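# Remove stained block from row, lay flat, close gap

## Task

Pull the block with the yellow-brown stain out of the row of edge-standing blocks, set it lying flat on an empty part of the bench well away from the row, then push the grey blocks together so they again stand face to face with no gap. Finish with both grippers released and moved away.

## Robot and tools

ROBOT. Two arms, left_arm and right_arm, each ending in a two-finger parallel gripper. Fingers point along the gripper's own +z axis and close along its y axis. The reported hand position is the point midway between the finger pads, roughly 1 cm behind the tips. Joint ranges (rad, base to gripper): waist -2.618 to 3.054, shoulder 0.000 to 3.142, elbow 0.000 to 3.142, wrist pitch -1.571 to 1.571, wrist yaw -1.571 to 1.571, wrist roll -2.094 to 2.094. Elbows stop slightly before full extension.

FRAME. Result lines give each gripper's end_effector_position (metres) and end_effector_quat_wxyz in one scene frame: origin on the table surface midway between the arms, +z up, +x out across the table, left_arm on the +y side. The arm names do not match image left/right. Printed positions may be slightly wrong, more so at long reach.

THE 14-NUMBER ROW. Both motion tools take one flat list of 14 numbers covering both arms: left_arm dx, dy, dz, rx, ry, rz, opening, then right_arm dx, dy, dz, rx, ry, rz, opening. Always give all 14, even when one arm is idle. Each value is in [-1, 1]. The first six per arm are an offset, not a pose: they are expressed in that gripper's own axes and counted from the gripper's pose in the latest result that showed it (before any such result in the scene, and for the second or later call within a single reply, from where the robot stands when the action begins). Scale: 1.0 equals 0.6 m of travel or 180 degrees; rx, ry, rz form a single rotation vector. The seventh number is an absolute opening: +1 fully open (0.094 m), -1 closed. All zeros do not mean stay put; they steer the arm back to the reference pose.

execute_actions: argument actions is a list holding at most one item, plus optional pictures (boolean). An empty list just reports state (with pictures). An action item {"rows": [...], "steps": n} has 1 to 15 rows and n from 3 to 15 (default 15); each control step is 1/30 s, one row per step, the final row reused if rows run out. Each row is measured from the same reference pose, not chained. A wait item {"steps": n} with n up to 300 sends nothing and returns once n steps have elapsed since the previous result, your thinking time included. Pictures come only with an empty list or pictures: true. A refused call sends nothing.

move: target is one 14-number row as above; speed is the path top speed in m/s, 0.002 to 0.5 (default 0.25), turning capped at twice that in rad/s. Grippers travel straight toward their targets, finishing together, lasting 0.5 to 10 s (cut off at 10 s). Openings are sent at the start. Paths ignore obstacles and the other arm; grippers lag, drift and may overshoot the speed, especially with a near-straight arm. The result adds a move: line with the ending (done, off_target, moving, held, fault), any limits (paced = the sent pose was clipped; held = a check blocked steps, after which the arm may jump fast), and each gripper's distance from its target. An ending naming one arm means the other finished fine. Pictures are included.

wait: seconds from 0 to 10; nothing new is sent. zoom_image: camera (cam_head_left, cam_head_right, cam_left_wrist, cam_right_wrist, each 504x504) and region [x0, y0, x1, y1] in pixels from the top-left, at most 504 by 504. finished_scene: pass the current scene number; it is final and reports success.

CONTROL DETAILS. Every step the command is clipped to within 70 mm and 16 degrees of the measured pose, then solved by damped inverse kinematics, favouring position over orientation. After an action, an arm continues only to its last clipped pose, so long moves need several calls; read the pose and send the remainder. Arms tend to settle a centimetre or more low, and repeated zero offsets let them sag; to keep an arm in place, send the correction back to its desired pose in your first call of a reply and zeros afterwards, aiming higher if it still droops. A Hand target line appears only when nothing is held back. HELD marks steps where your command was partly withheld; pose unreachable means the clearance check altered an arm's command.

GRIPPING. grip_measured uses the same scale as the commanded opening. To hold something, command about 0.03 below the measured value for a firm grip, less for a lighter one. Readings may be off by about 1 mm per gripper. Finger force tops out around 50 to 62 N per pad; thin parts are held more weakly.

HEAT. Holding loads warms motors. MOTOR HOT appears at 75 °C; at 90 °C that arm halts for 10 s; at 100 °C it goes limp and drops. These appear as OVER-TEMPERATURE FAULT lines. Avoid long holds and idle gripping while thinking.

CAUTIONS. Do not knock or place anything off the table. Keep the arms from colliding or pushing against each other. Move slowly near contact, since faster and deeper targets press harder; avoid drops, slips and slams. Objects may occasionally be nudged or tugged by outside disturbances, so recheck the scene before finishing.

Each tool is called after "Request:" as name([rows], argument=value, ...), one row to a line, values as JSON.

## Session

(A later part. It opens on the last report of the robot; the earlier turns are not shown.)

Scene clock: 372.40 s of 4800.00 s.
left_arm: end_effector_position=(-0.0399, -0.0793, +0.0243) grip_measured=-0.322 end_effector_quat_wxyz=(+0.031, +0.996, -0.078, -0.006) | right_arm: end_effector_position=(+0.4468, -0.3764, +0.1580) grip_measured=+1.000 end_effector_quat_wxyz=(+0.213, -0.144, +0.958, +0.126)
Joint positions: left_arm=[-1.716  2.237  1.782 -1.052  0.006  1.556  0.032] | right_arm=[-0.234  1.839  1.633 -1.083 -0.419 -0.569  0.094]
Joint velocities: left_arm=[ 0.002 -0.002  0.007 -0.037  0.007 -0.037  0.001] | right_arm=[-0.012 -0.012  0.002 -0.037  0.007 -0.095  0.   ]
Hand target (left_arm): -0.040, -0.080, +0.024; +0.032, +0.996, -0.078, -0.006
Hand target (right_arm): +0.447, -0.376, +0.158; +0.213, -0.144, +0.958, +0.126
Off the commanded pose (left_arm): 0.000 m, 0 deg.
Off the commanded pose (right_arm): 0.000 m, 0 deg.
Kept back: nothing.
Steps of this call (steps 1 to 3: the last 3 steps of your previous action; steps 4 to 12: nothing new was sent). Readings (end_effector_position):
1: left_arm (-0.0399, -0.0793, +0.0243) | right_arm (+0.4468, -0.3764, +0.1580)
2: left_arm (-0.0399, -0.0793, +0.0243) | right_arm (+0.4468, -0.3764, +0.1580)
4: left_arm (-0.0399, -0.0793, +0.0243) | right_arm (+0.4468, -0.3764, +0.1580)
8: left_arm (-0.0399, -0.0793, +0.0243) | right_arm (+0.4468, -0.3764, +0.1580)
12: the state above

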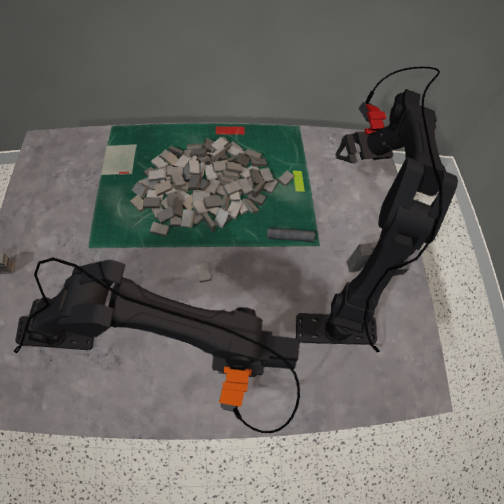

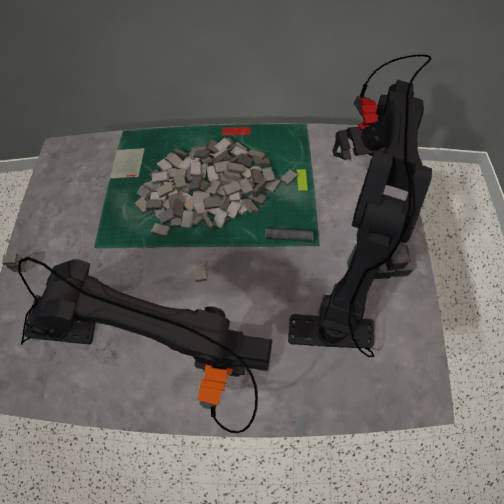

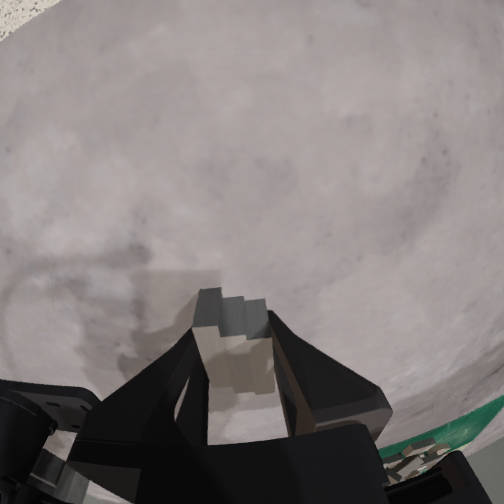

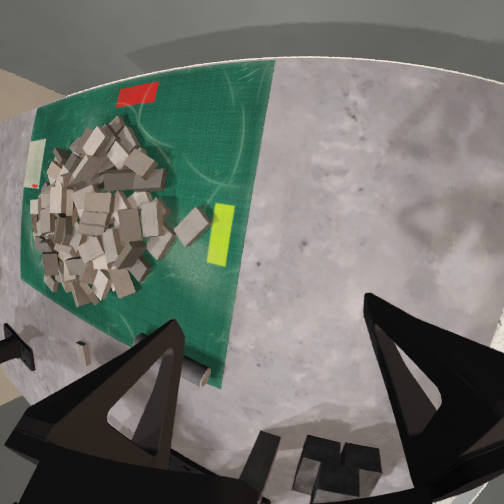

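Request:
move(target=[0,0.04,-0.012,0,0,0,-0.55,0,0,0,0,0,0,1], speed=0.04)

Request:
move(target=[0,0,0.03,0,0,0,-0.55,0,0,0,0,0,0,1], speed=0.04)

Request:
move(target=[0,0,0,0,0,0,0.2,0,0,0,0,0,0,1])

Request:
move(target=[0,0,-0.13,0,0,0,0.3,0,0,0,0,0,0,1], speed=0.1)

Scene clock: 373.53 s of 4800.00 s.
left_arm: end_effector_position=(-0.0437, -0.1015, +0.0273) grip_measured=-0.322 end_effector_quat_wxyz=(+0.034, +0.996, -0.078, -0.006) | right_arm: end_effector_position=(+0.4468, -0.3764, +0.1580) grip_measured=+1.000 end_effector_quat_wxyz=(+0.213, -0.144, +0.958, +0.126)
Joint positions: left_arm=[-1.716  2.326  1.944 -1.119  0.006  1.556  0.032] | right_arm=[-0.234  1.839  1.633 -1.083 -0.419 -0.569  0.094]
Joint velocities: left_arm=[-0.002  0.017  0.007 -0.11   0.022  0.022  0.   ] | right_arm=[ 0.012 -0.012 -0.022 -0.007  0.037  0.022  0.   ]
Hand target (left_arm): -0.043, -0.102, +0.033; +0.032, +0.996, -0.078, -0.006
Hand target (right_arm): +0.447, -0.376, +0.158; +0.213, -0.144, +0.958, +0.126
Off the commanded pose (left_arm): 0.006 m, 0 deg.
Off the commanded pose (right_arm): 0.000 m, 0 deg.
Kept back: nothing.
move: done

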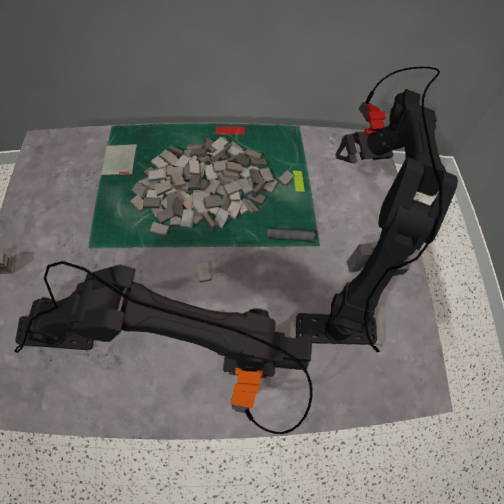

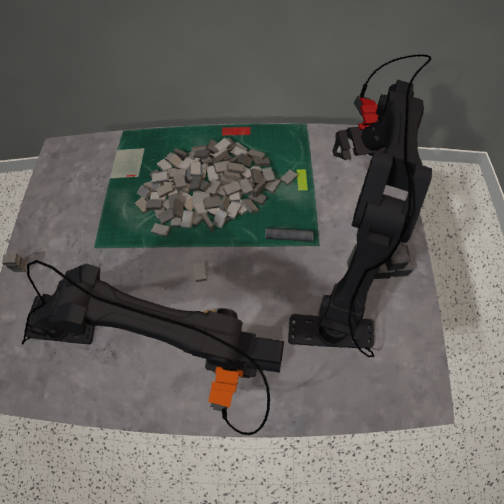

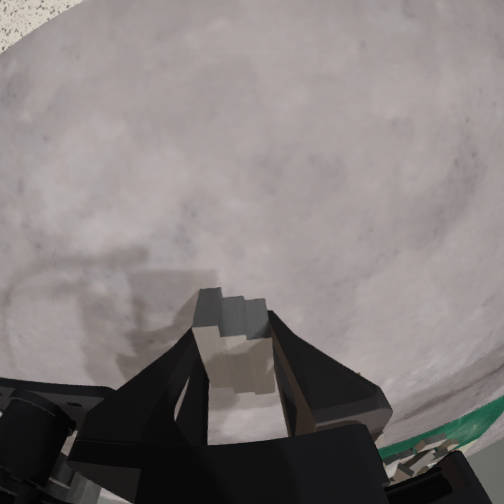

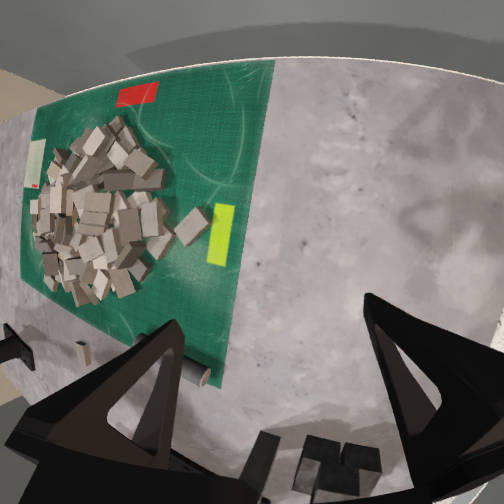

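Scene clock: 374.23 s of 4800.00 s.
left_arm: end_effector_position=(-0.0441, -0.1043, +0.0250) grip_measured=-0.322 end_effector_quat_wxyz=(+0.041, +0.996, -0.078, -0.006) | right_arm: end_effector_position=(+0.4468, -0.3764, +0.1580) grip_measured=+1.000 end_effector_quat_wxyz=(+0.213, -0.144, +0.958, +0.126)
Joint positions: left_arm=[-1.716  2.326  1.933 -1.096  0.005  1.556  0.032] | right_arm=[-0.234  1.839  1.633 -1.083 -0.419 -0.569  0.094]
Joint velocities: left_arm=[-0.002 -0.007 -0.007 -0.022 -0.022 -0.007  0.001] | right_arm=[ 0.012 -0.002 -0.022 -0.022 -0.022  0.081  0.   ]
Hand target (left_arm): -0.044, -0.102, +0.010; +0.034, +0.996, -0.078, -0.006
Hand target (right_arm): +0.447, -0.376, +0.158; +0.213, -0.144, +0.958, +0.126
Off the commanded pose (left_arm): 0.016 m, 1 deg.
Off the commanded pose (right_arm): 0.000 m, 0 deg.
Kept back: nothing.
move: off_target (left_arm)

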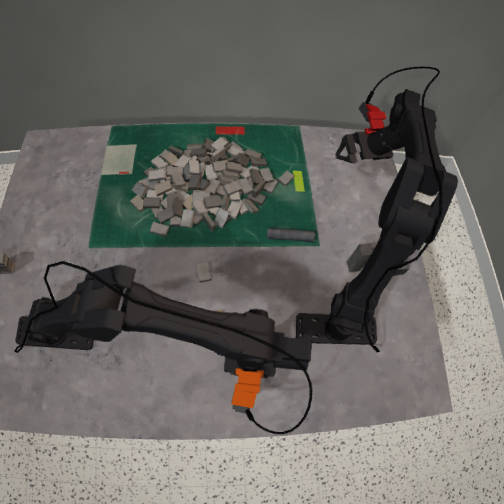

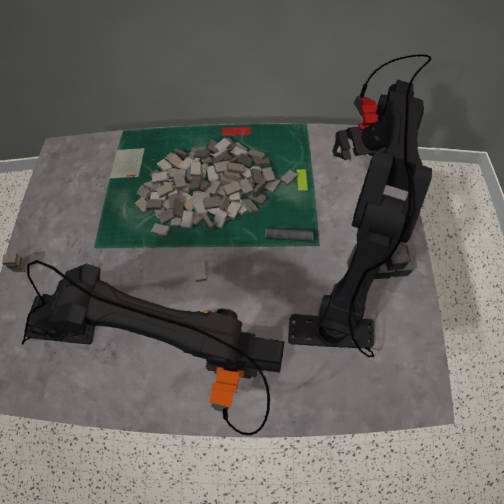

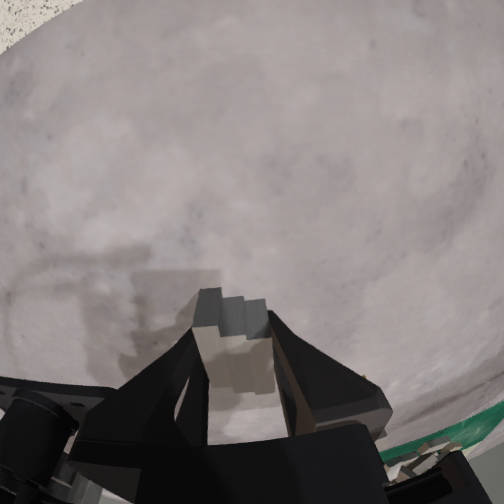

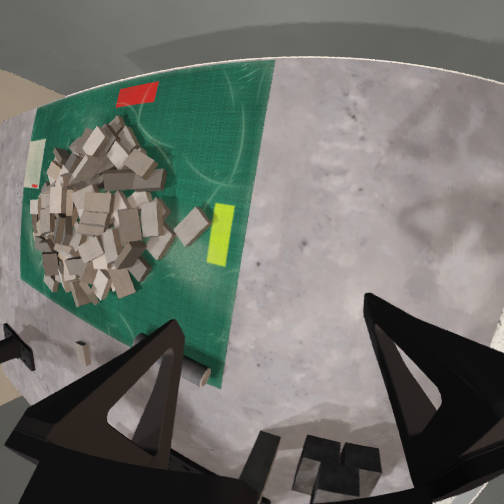

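Scene clock: 374.73 s of 4800.00 s.
left_arm: end_effector_position=(-0.0441, -0.1044, +0.0250) grip_measured=+0.197 end_effector_quat_wxyz=(+0.041, +0.996, -0.078, -0.006) | right_arm: end_effector_position=(+0.4468, -0.3764, +0.1580) grip_measured=+1.000 end_effector_quat_wxyz=(+0.213, -0.144, +0.958, +0.126)
Joint positions: left_arm=[-1.716  2.326  1.933 -1.095  0.005  1.556  0.056] | right_arm=[-0.234  1.839  1.633 -1.083 -0.419 -0.569  0.094]
Joint velocities: left_arm=[-0.002  0.002 -0.017 -0.022 -0.007  0.007 -0.   ] | right_arm=[ 0.007  0.017 -0.012  0.051  0.037 -0.037  0.   ]
Hand target (left_arm): -0.044, -0.104, +0.025; +0.041, +0.996, -0.078, -0.006
Hand target (right_arm): +0.447, -0.376, +0.158; +0.213, -0.144, +0.958, +0.126
Off the commanded pose (left_arm): 0.000 m, 0 deg.
Off the commanded pose (right_arm): 0.000 m, 0 deg.
Kept back: nothing.
move: done

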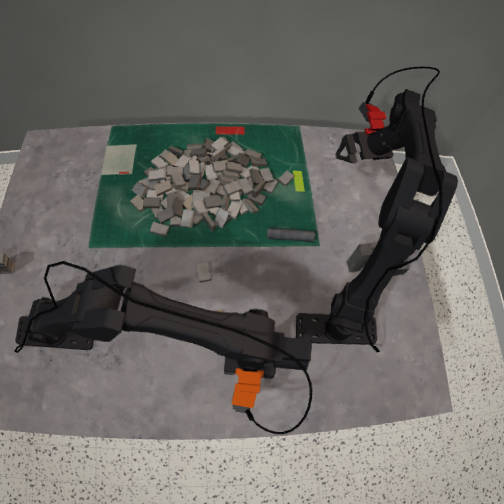

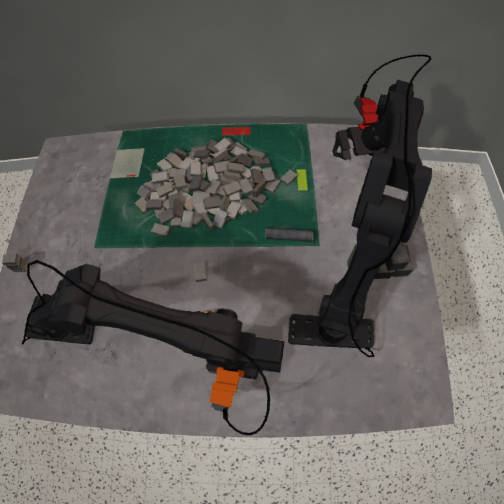

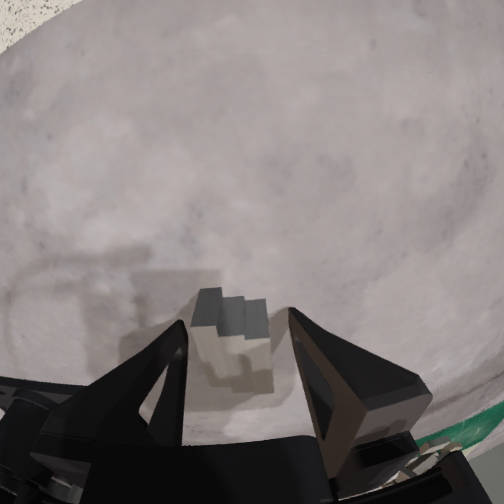

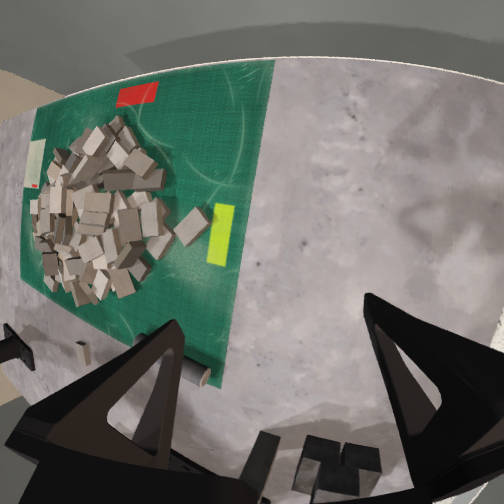

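Scene clock: 376.10 s of 4800.00 s.
left_arm: end_effector_position=(-0.0433, -0.0993, +0.0921) grip_measured=+0.297 end_effector_quat_wxyz=(+0.038, +0.996, -0.078, -0.006) | right_arm: end_effector_position=(+0.4467, -0.3765, +0.1579) grip_measured=+1.000 end_effector_quat_wxyz=(+0.213, -0.144, +0.958, +0.126)
Joint positions: left_arm=[-1.716  2.299  2.155 -1.351  0.005  1.556  0.061] | right_arm=[-0.234  1.839  1.633 -1.083 -0.419 -0.569  0.094]
Joint velocities: left_arm=[-0.002 -0.012  0.012  0.037 -0.066 -0.007  0.001] | right_arm=[ 0.012 -0.012 -0.007  0.037 -0.037 -0.066  0.   ]
Hand target (left_arm): -0.043, -0.098, +0.103; +0.042, +0.996, -0.078, -0.007
Hand target (right_arm): +0.447, -0.376, +0.158; +0.213, -0.144, +0.958, +0.126
Off the commanded pose (left_arm): 0.011 m, 0 deg.
Off the commanded pose (right_arm): 0.000 m, 0 deg.
Kept back: nothing.
move: off_target (left_arm)

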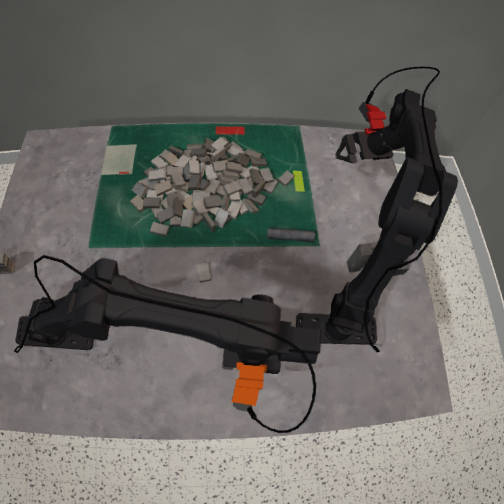

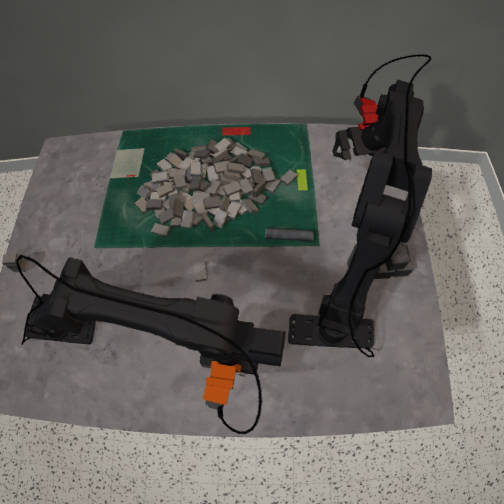

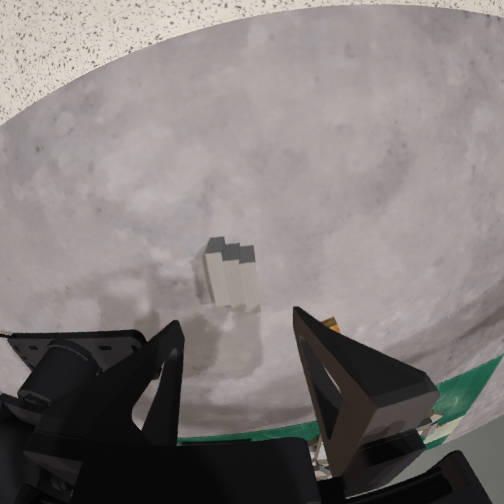

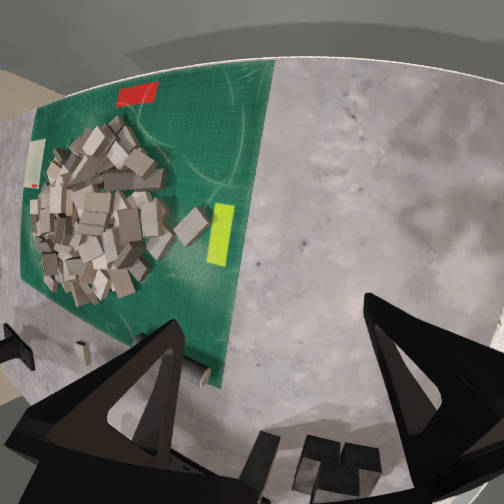

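Request:
move(target=[0.343,-0.22,0.02,0,0,-0.61,0.3,0,0,0,0,0,0,1], speed=0.3)

Scene clock: 380.07 s of 4800.00 s.
left_arm: end_effector_position=(+0.1812, -0.0035, +0.0700) grip_measured=+0.297 end_effector_quat_wxyz=(+0.018, +0.644, +0.764, -0.024) | right_arm: end_effector_position=(+0.4467, -0.3765, +0.1579) grip_measured=+1.000 end_effector_quat_wxyz=(+0.213, -0.144, +0.958, +0.126)
Joint positions: left_arm=[-1.154  1.995  1.591 -1.112  0.027  0.22   0.061] | right_arm=[-0.234  1.839  1.633 -1.083 -0.419 -0.569  0.094]
Joint velocities: left_arm=[-0.007  0.002 -0.002 -0.051 -0.051 -0.022 -0.   ] | right_arm=[-0.017 -0.007 -0.007 -0.007 -0.007  0.037  0.   ]
Hand target (left_arm): +0.181, -0.002, +0.072; +0.022, +0.637, +0.770, -0.032
Hand target (right_arm): +0.447, -0.376, +0.158; +0.213, -0.144, +0.958, +0.126
Off the commanded pose (left_arm): 0.002 m, 2 deg.
Off the commanded pose (right_arm): 0.000 m, 0 deg.
Kept back: nothing.
move: done

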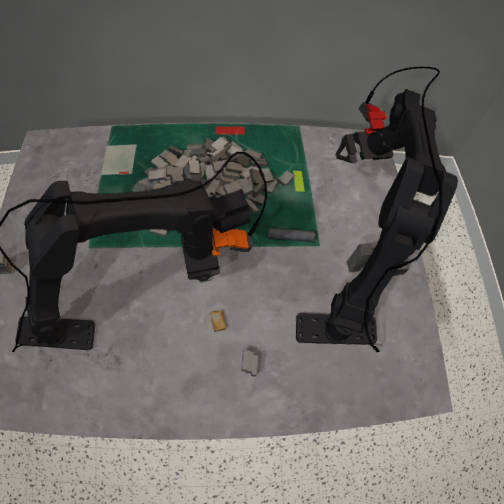

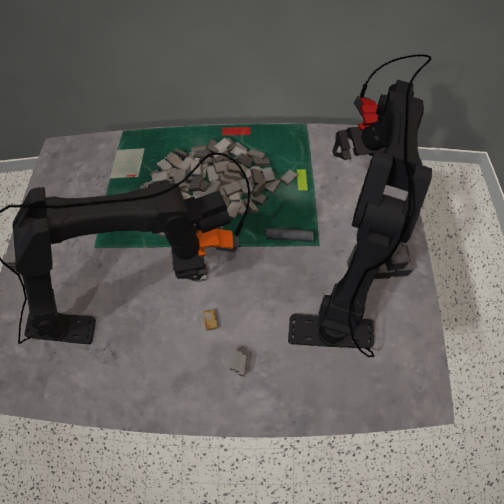

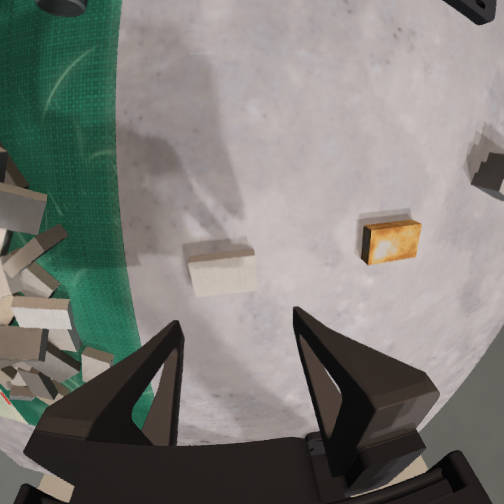

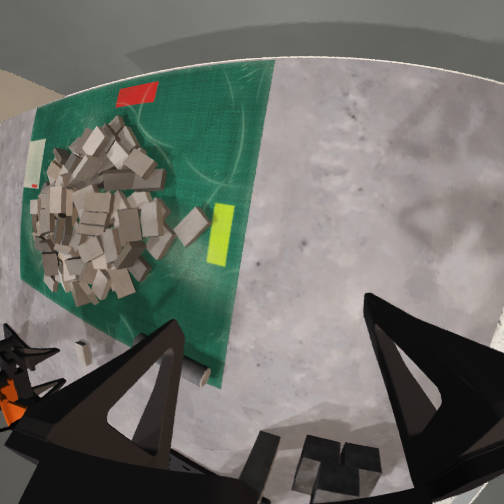

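Request:
move(target=[-0.025,0.022,0.015,0,0,0,0.3,0,0,0,0,0,0,1], speed=0.1)

Scene clock: 381.07 s of 4800.00 s.
left_arm: end_effector_position=(+0.1910, -0.0123, +0.0613) grip_measured=+0.297 end_effector_quat_wxyz=(+0.015, +0.643, +0.765, -0.023) | right_arm: end_effector_position=(+0.4467, -0.3766, +0.1579) grip_measured=+1.000 end_effector_quat_wxyz=(+0.213, -0.144, +0.958, +0.125)
Joint positions: left_arm=[-1.14   2.054  1.642 -1.111  0.027  0.232  0.061] | right_arm=[-0.234  1.839  1.633 -1.083 -0.418 -0.569  0.094]
Joint velocities: left_arm=[-0.002 -0.027  0.017  0.022  0.007 -0.022 -0.   ] | right_arm=[ 0.007  0.012  0.012  0.007 -0.022  0.051  0.   ]
Hand target (left_arm): +0.197, -0.016, +0.062; +0.018, +0.644, +0.764, -0.024
Hand target (right_arm): +0.447, -0.377, +0.158; +0.213, -0.144, +0.958, +0.125
Off the commanded pose (left_arm): 0.007 m, 0 deg.
Off the commanded pose (right_arm): 0.000 m, 0 deg.
Kept back: nothing.
move: done

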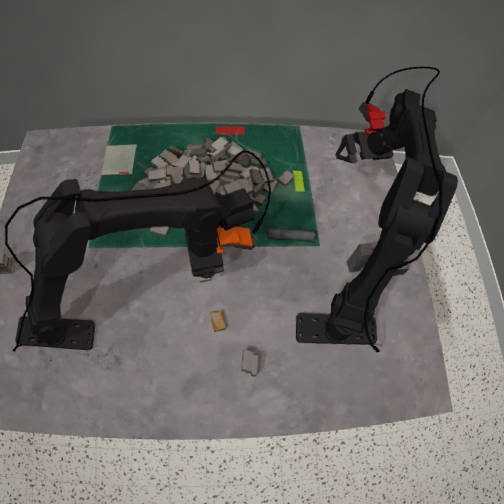

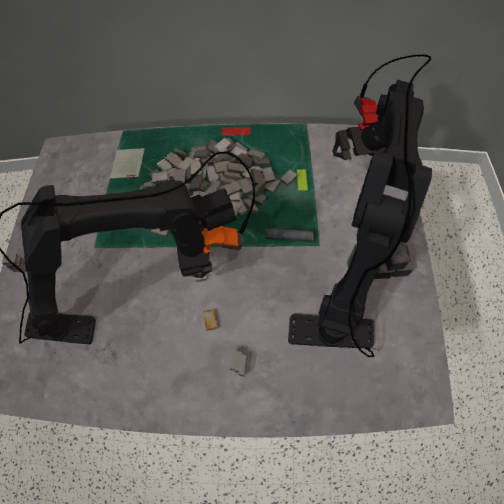

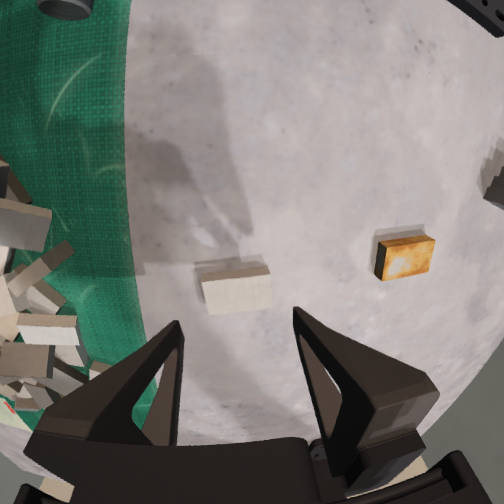

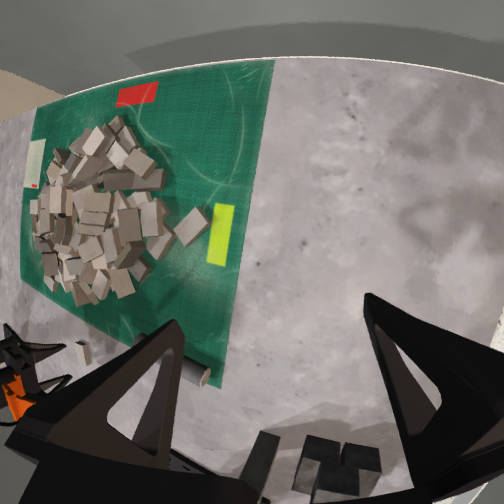

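Centred.

Request:
move(target=[0,0,0.082,0,0,0,0.3,0,0,0,0,0,0,1], speed=0.06)

Request:
move(target=[0,0,0,0,0,0,-0.22,0,0,0,0,0,0,1])

Request:
move(target=[0,0,-0.13,0,0,0,-0.22,0,0,0,0,0,0,1], speed=0.15)

Scene clock: 382.60 s of 4800.00 s.
left_arm: end_effector_position=(+0.1933, -0.0175, +0.0223) grip_measured=+0.297 end_effector_quat_wxyz=(+0.023, +0.644, +0.764, -0.027) | right_arm: end_effector_position=(+0.4467, -0.3766, +0.1579) grip_measured=+1.000 end_effector_quat_wxyz=(+0.213, -0.144, +0.958, +0.125)
Joint positions: left_arm=[-1.14   2.096  1.546 -0.955  0.027  0.233  0.061] | right_arm=[-0.234  1.839  1.633 -1.083 -0.418 -0.569  0.094]
Joint velocities: left_arm=[ 0.007  0.017  0.017  0.051 -0.051 -0.022  0.   ] | right_arm=[ 0.012 -0.002 -0.017 -0.037 -0.037  0.037  0.   ]
Hand target (left_arm): +0.191, -0.014, +0.012; +0.015, +0.643, +0.765, -0.023
Hand target (right_arm): +0.447, -0.377, +0.158; +0.213, -0.144, +0.958, +0.125
Off the commanded pose (left_arm): 0.011 m, 1 deg.
Off the commanded pose (right_arm): 0.000 m, 0 deg.
Kept back: nothing.
move: off_target (left_arm)

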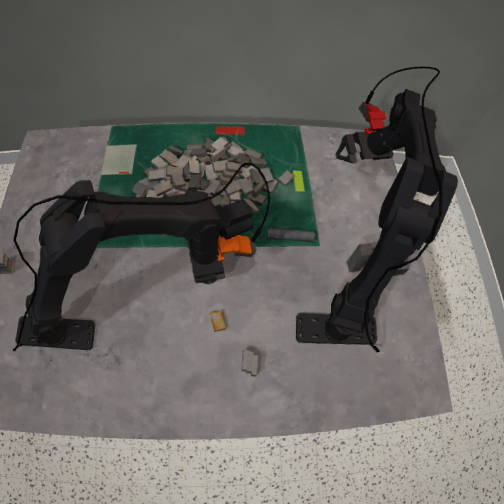

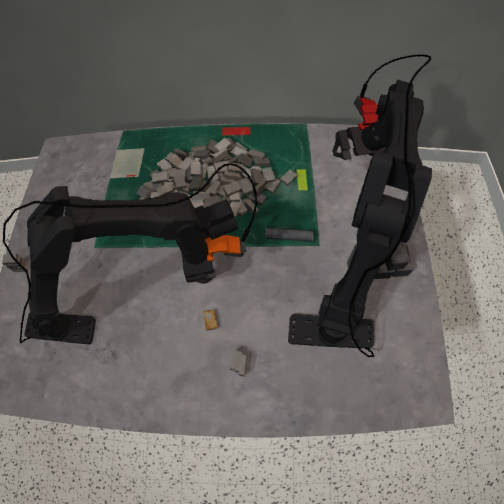

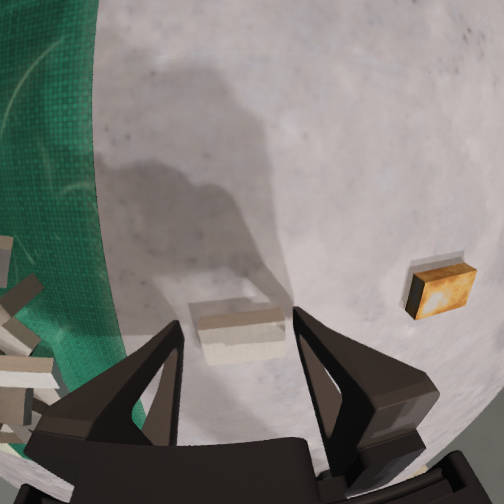

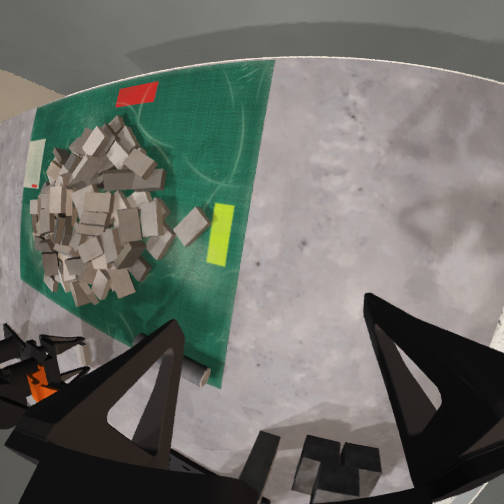

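Scene clock: 383.10 s of 4800.00 s.
left_arm: end_effector_position=(+0.1932, -0.0176, +0.0223) grip_measured=-0.082 end_effector_quat_wxyz=(+0.023, +0.644, +0.764, -0.027) | right_arm: end_effector_position=(+0.4467, -0.3766, +0.1579) grip_measured=+1.000 end_effector_quat_wxyz=(+0.213, -0.144, +0.958, +0.125)
Joint positions: left_arm=[-1.14   2.096  1.546 -0.955  0.027  0.233  0.043] | right_arm=[-0.234  1.839  1.633 -1.083 -0.418 -0.569  0.094]
Joint velocities: left_arm=[-0.017 -0.002  0.017 -0.051  0.11   0.022  0.   ] | right_arm=[-0.007 -0.002 -0.022  0.007  0.022 -0.066  0.   ]
Hand target (left_arm): +0.193, -0.018, +0.022; +0.023, +0.644, +0.764, -0.027
Hand target (right_arm): +0.447, -0.377, +0.158; +0.213, -0.144, +0.958, +0.125
Off the commanded pose (left_arm): 0.000 m, 0 deg.
Off the commanded pose (right_arm): 0.000 m, 0 deg.
Kept back: nothing.
move: done

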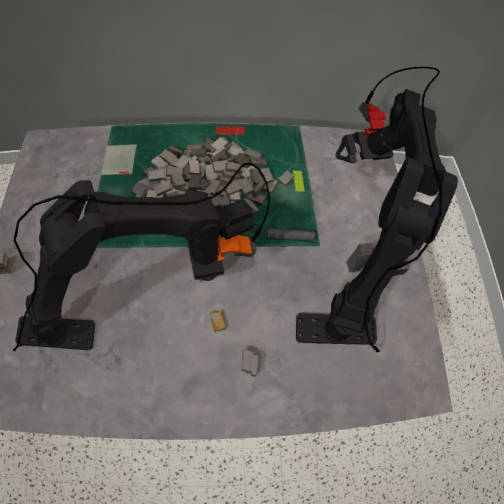

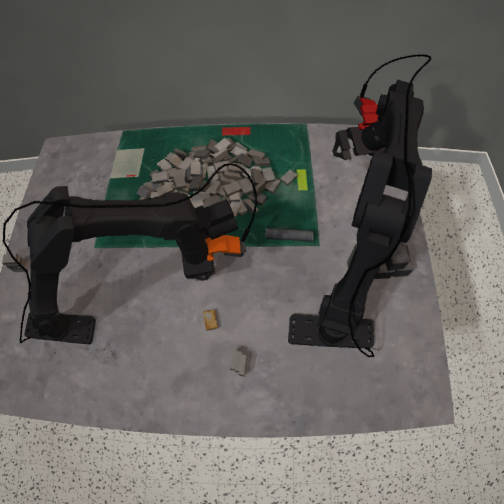

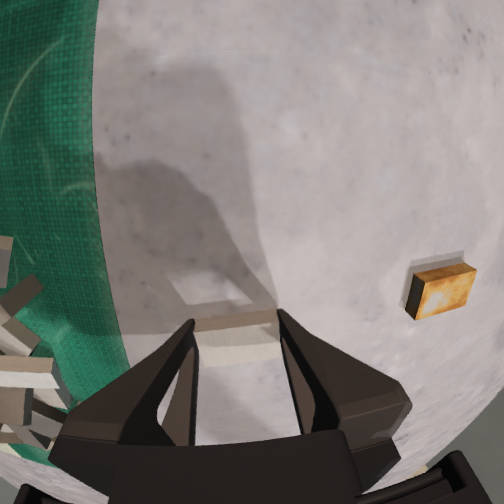

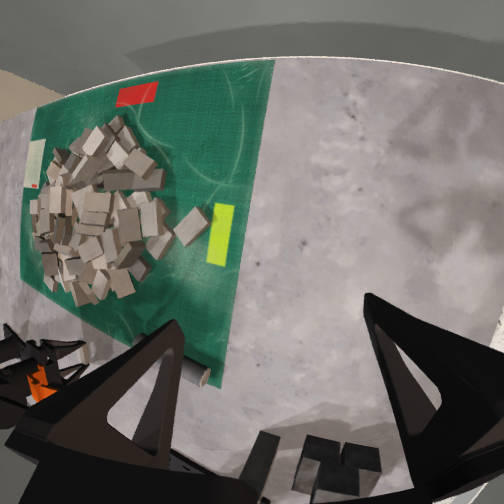

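Scene clock: 384.27 s of 4800.00 s.
left_arm: end_effector_position=(+0.1908, -0.0120, +0.0902) grip_measured=-0.082 end_effector_quat_wxyz=(+0.018, +0.644, +0.765, -0.024) | right_arm: end_effector_position=(+0.4467, -0.3766, +0.1579) grip_measured=+1.000 end_effector_quat_wxyz=(+0.213, -0.144, +0.958, +0.125)
Joint positions: left_arm=[-1.14   2.033  1.727 -1.211  0.027  0.233  0.043] | right_arm=[-0.234  1.839  1.633 -1.083 -0.418 -0.569  0.094]
Joint velocities: left_arm=[ 0.012 -0.012 -0.007 -0.022 -0.007  0.037 -0.   ] | right_arm=[ 0.017 -0.022 -0.017  0.007  0.007 -0.022  0.   ]
Hand target (left_arm): +0.192, -0.012, +0.100; +0.023, +0.644, +0.764, -0.027
Hand target (right_arm): +0.447, -0.377, +0.158; +0.213, -0.144, +0.958, +0.125
Off the commanded pose (left_arm): 0.010 m, 1 deg.
Off the commanded pose (right_arm): 0.000 m, 0 deg.
Kept back: nothing.
move: done

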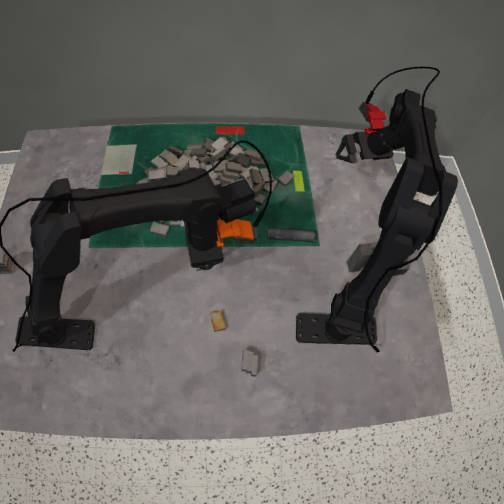

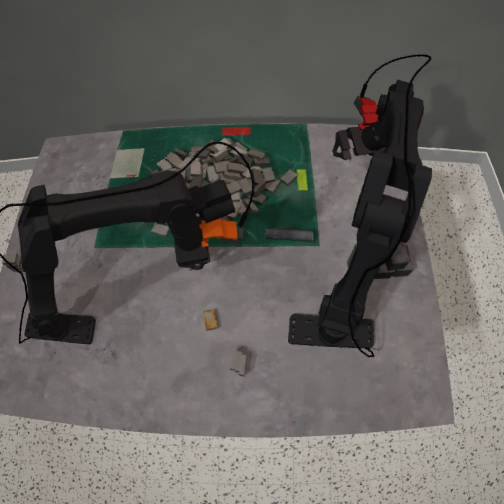

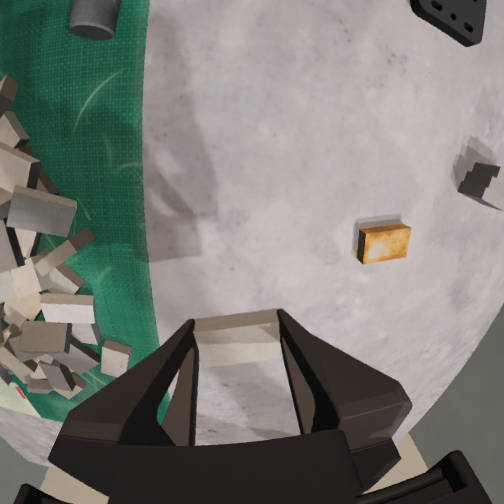

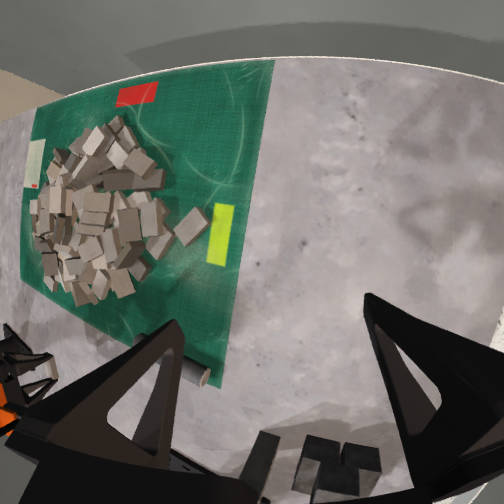

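Request:
move(target=[-0.015,-0.386,-0.02,0,0,0.113,-0.22,0,0,0,0,0,0,1], speed=0.3)

Request:
move(target=[0,0,0,0,-0.49,0,-0.22,0,0,0,0,0,0,1])

Scene clock: 385.90 s of 4800.00 s.
left_arm: end_effector_position=(-0.0417, -0.0580, +0.1029) grip_measured=-0.082 end_effector_quat_wxyz=(+0.016, +0.775, +0.631, -0.029) | right_arm: end_effector_position=(+0.4467, -0.3767, +0.1578) grip_measured=+1.000 end_effector_quat_wxyz=(+0.213, -0.144, +0.958, +0.125)
Joint positions: left_arm=[-1.725  2.114  1.899 -1.291  0.013  0.024  0.043] | right_arm=[-0.234  1.839  1.633 -1.083 -0.418 -0.569  0.094]
Joint velocities: left_arm=[ 0.007 -0.007 -0.007 -0.081 -0.007  0.037  0.   ] | right_arm=[-0.002  0.007 -0.002  0.007  0.037  0.022  0.   ]
Hand target (left_arm): -0.037, -0.060, +0.105; +0.016, +0.769, +0.639, -0.025
Hand target (right_arm): +0.447, -0.377, +0.158; +0.213, -0.144, +0.958, +0.125
Off the commanded pose (left_arm): 0.007 m, 2 deg.
Off the commanded pose (right_arm): 0.000 m, 0 deg.
Kept back: nothing.
move: done

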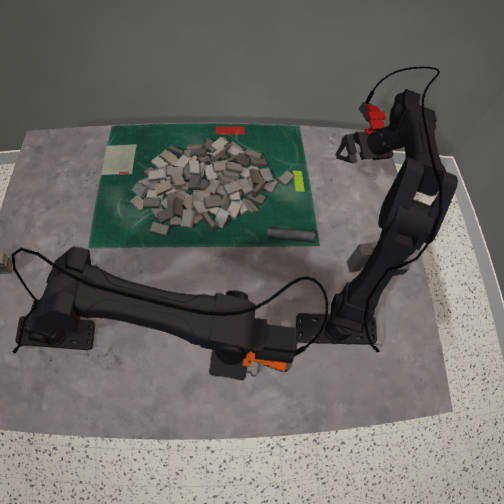

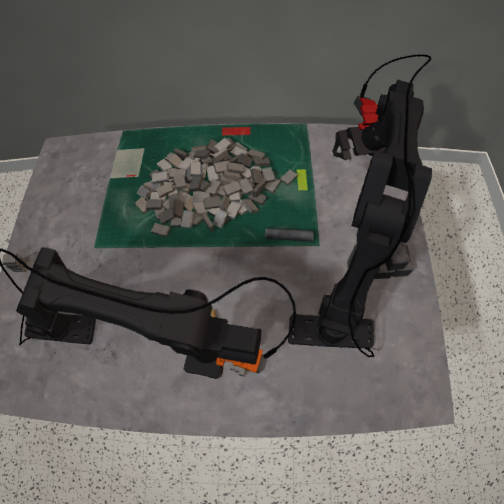

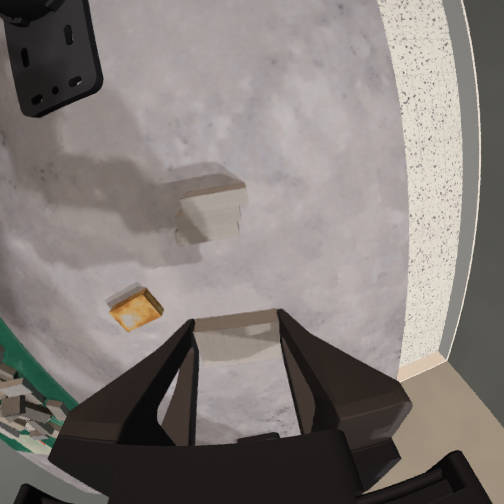

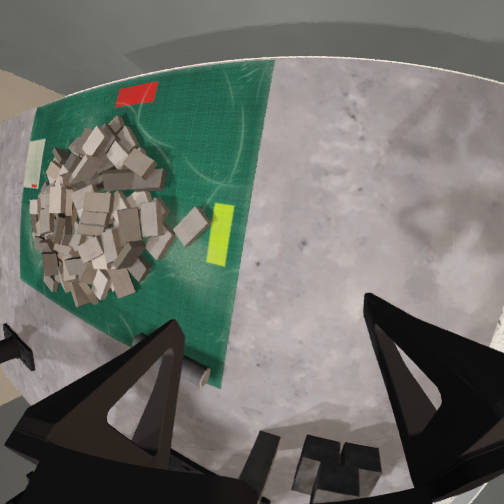

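Scene clock: 389.63 s of 4800.00 s.
left_arm: end_effector_position=(-0.0453, -0.0593, +0.1053) grip_measured=-0.082 end_effector_quat_wxyz=(+0.439, +0.565, +0.449, -0.535) | right_arm: end_effector_position=(+0.4467, -0.3767, +0.1578) grip_measured=+1.000 end_effector_quat_wxyz=(+0.213, -0.144, +0.958, +0.125)
Joint positions: left_arm=[-1.725  1.97   0.381  1.547  0.032  0.016  0.043] | right_arm=[-0.234  1.839  1.633 -1.083 -0.418 -0.569  0.094]
Joint velocities: left_arm=[ 0.012  0.007 -0.027 -0.022 -0.095 -0.022 -0.002] | right_arm=[ 0.002  0.002  0.002 -0.051 -0.051 -0.066  0.   ]
Hand target (left_arm): -0.042, -0.058, +0.104; +0.438, +0.560, +0.452, -0.538
Hand target (right_arm): +0.447, -0.377, +0.158; +0.213, -0.144, +0.958, +0.125
Off the commanded pose (left_arm): 0.005 m, 5 deg.
Off the commanded pose (right_arm): 0.000 m, 0 deg.
joint sent to its limit (left arm) — the command would take joint 4 (wrist pitch) past its upper limit, so that joint was sent only as far as its limit.
Kept back: nothing.
move: off_target (left_arm)

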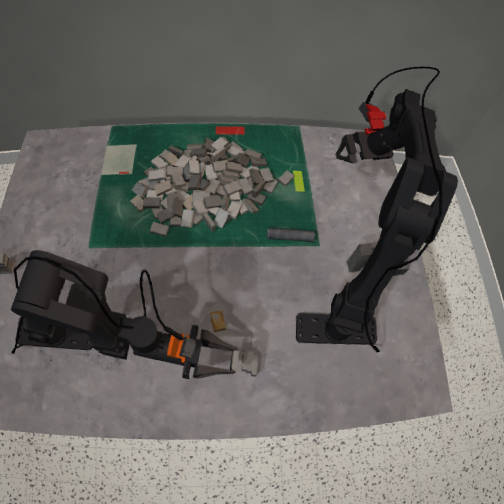

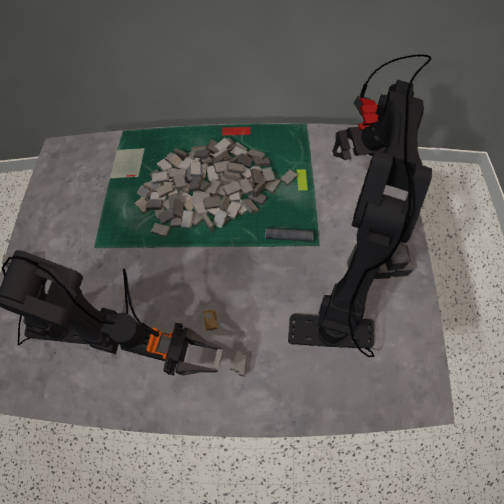

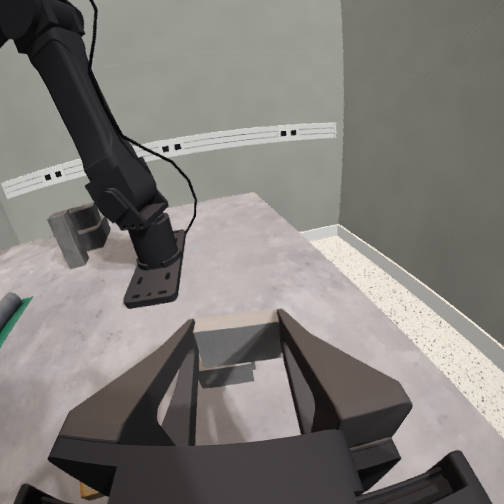

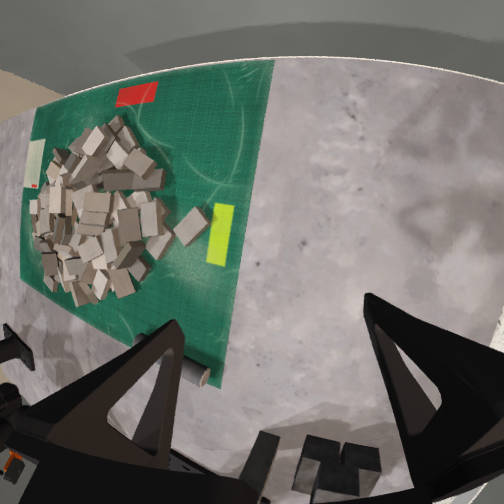

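Request:
move(target=[0.075,0.04,-0.008,0,0,0,-0.22,0,0,0,0,0,0,1], speed=0.07)

Scene clock: 391.00 s of 4800.00 s.
left_arm: end_effector_position=(-0.0228, -0.0587, +0.0633) grip_measured=-0.082 end_effector_quat_wxyz=(+0.412, +0.590, +0.472, -0.509) | right_arm: end_effector_position=(+0.4467, -0.3767, +0.1578) grip_measured=+1.000 end_effector_quat_wxyz=(+0.213, -0.144, +0.958, +0.125)
Joint positions: left_arm=[-1.634  2.079  0.381  1.554  0.125  0.025  0.043] | right_arm=[-0.234  1.839  1.633 -1.083 -0.418 -0.569  0.094]
Joint velocities: left_arm=[ 0.012 -0.007  0.007  0.007  0.095  0.022 -0.002] | right_arm=[-0.007  0.002  0.007 -0.051  0.037 -0.007  0.   ]
Hand target (left_arm): -0.020, -0.058, +0.061; +0.415, +0.592, +0.469, -0.507
Hand target (right_arm): +0.447, -0.377, +0.158; +0.213, -0.144, +0.958, +0.125
Off the commanded pose (left_arm): 0.004 m, 6 deg.
Off the commanded pose (right_arm): 0.000 m, 0 deg.
joint sent to its limit (left arm) — the command would take joint 4 (wrist pitch) past its upper limit, so that joint was sent only as far as its limit.
Kept back: nothing.
move: off_target (left_arm)

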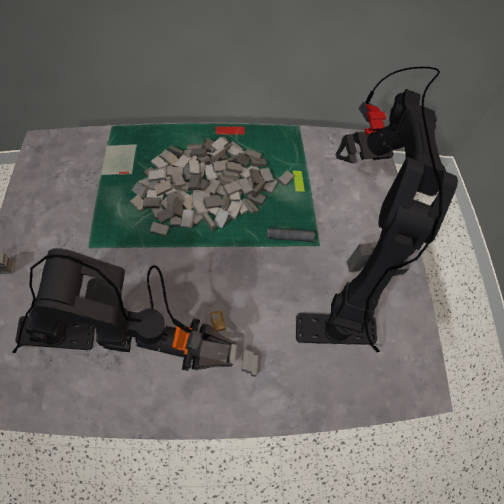

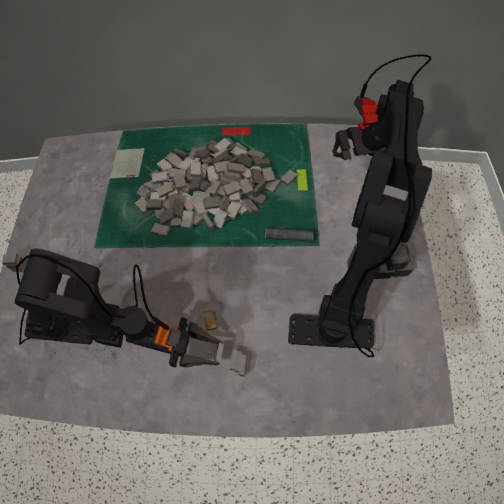

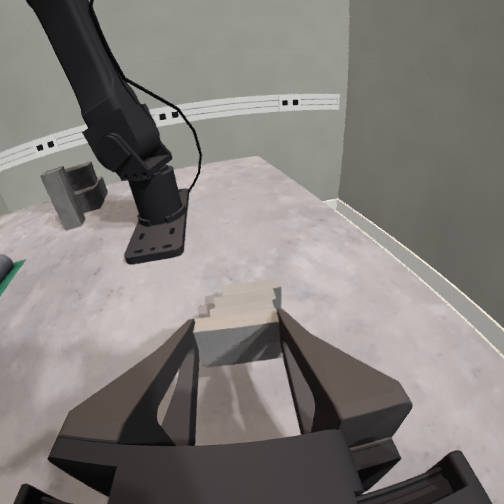

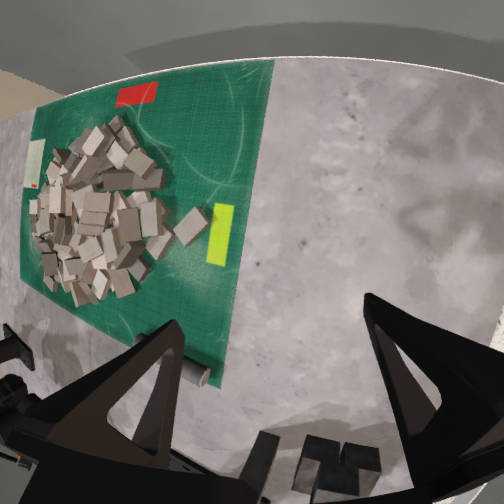

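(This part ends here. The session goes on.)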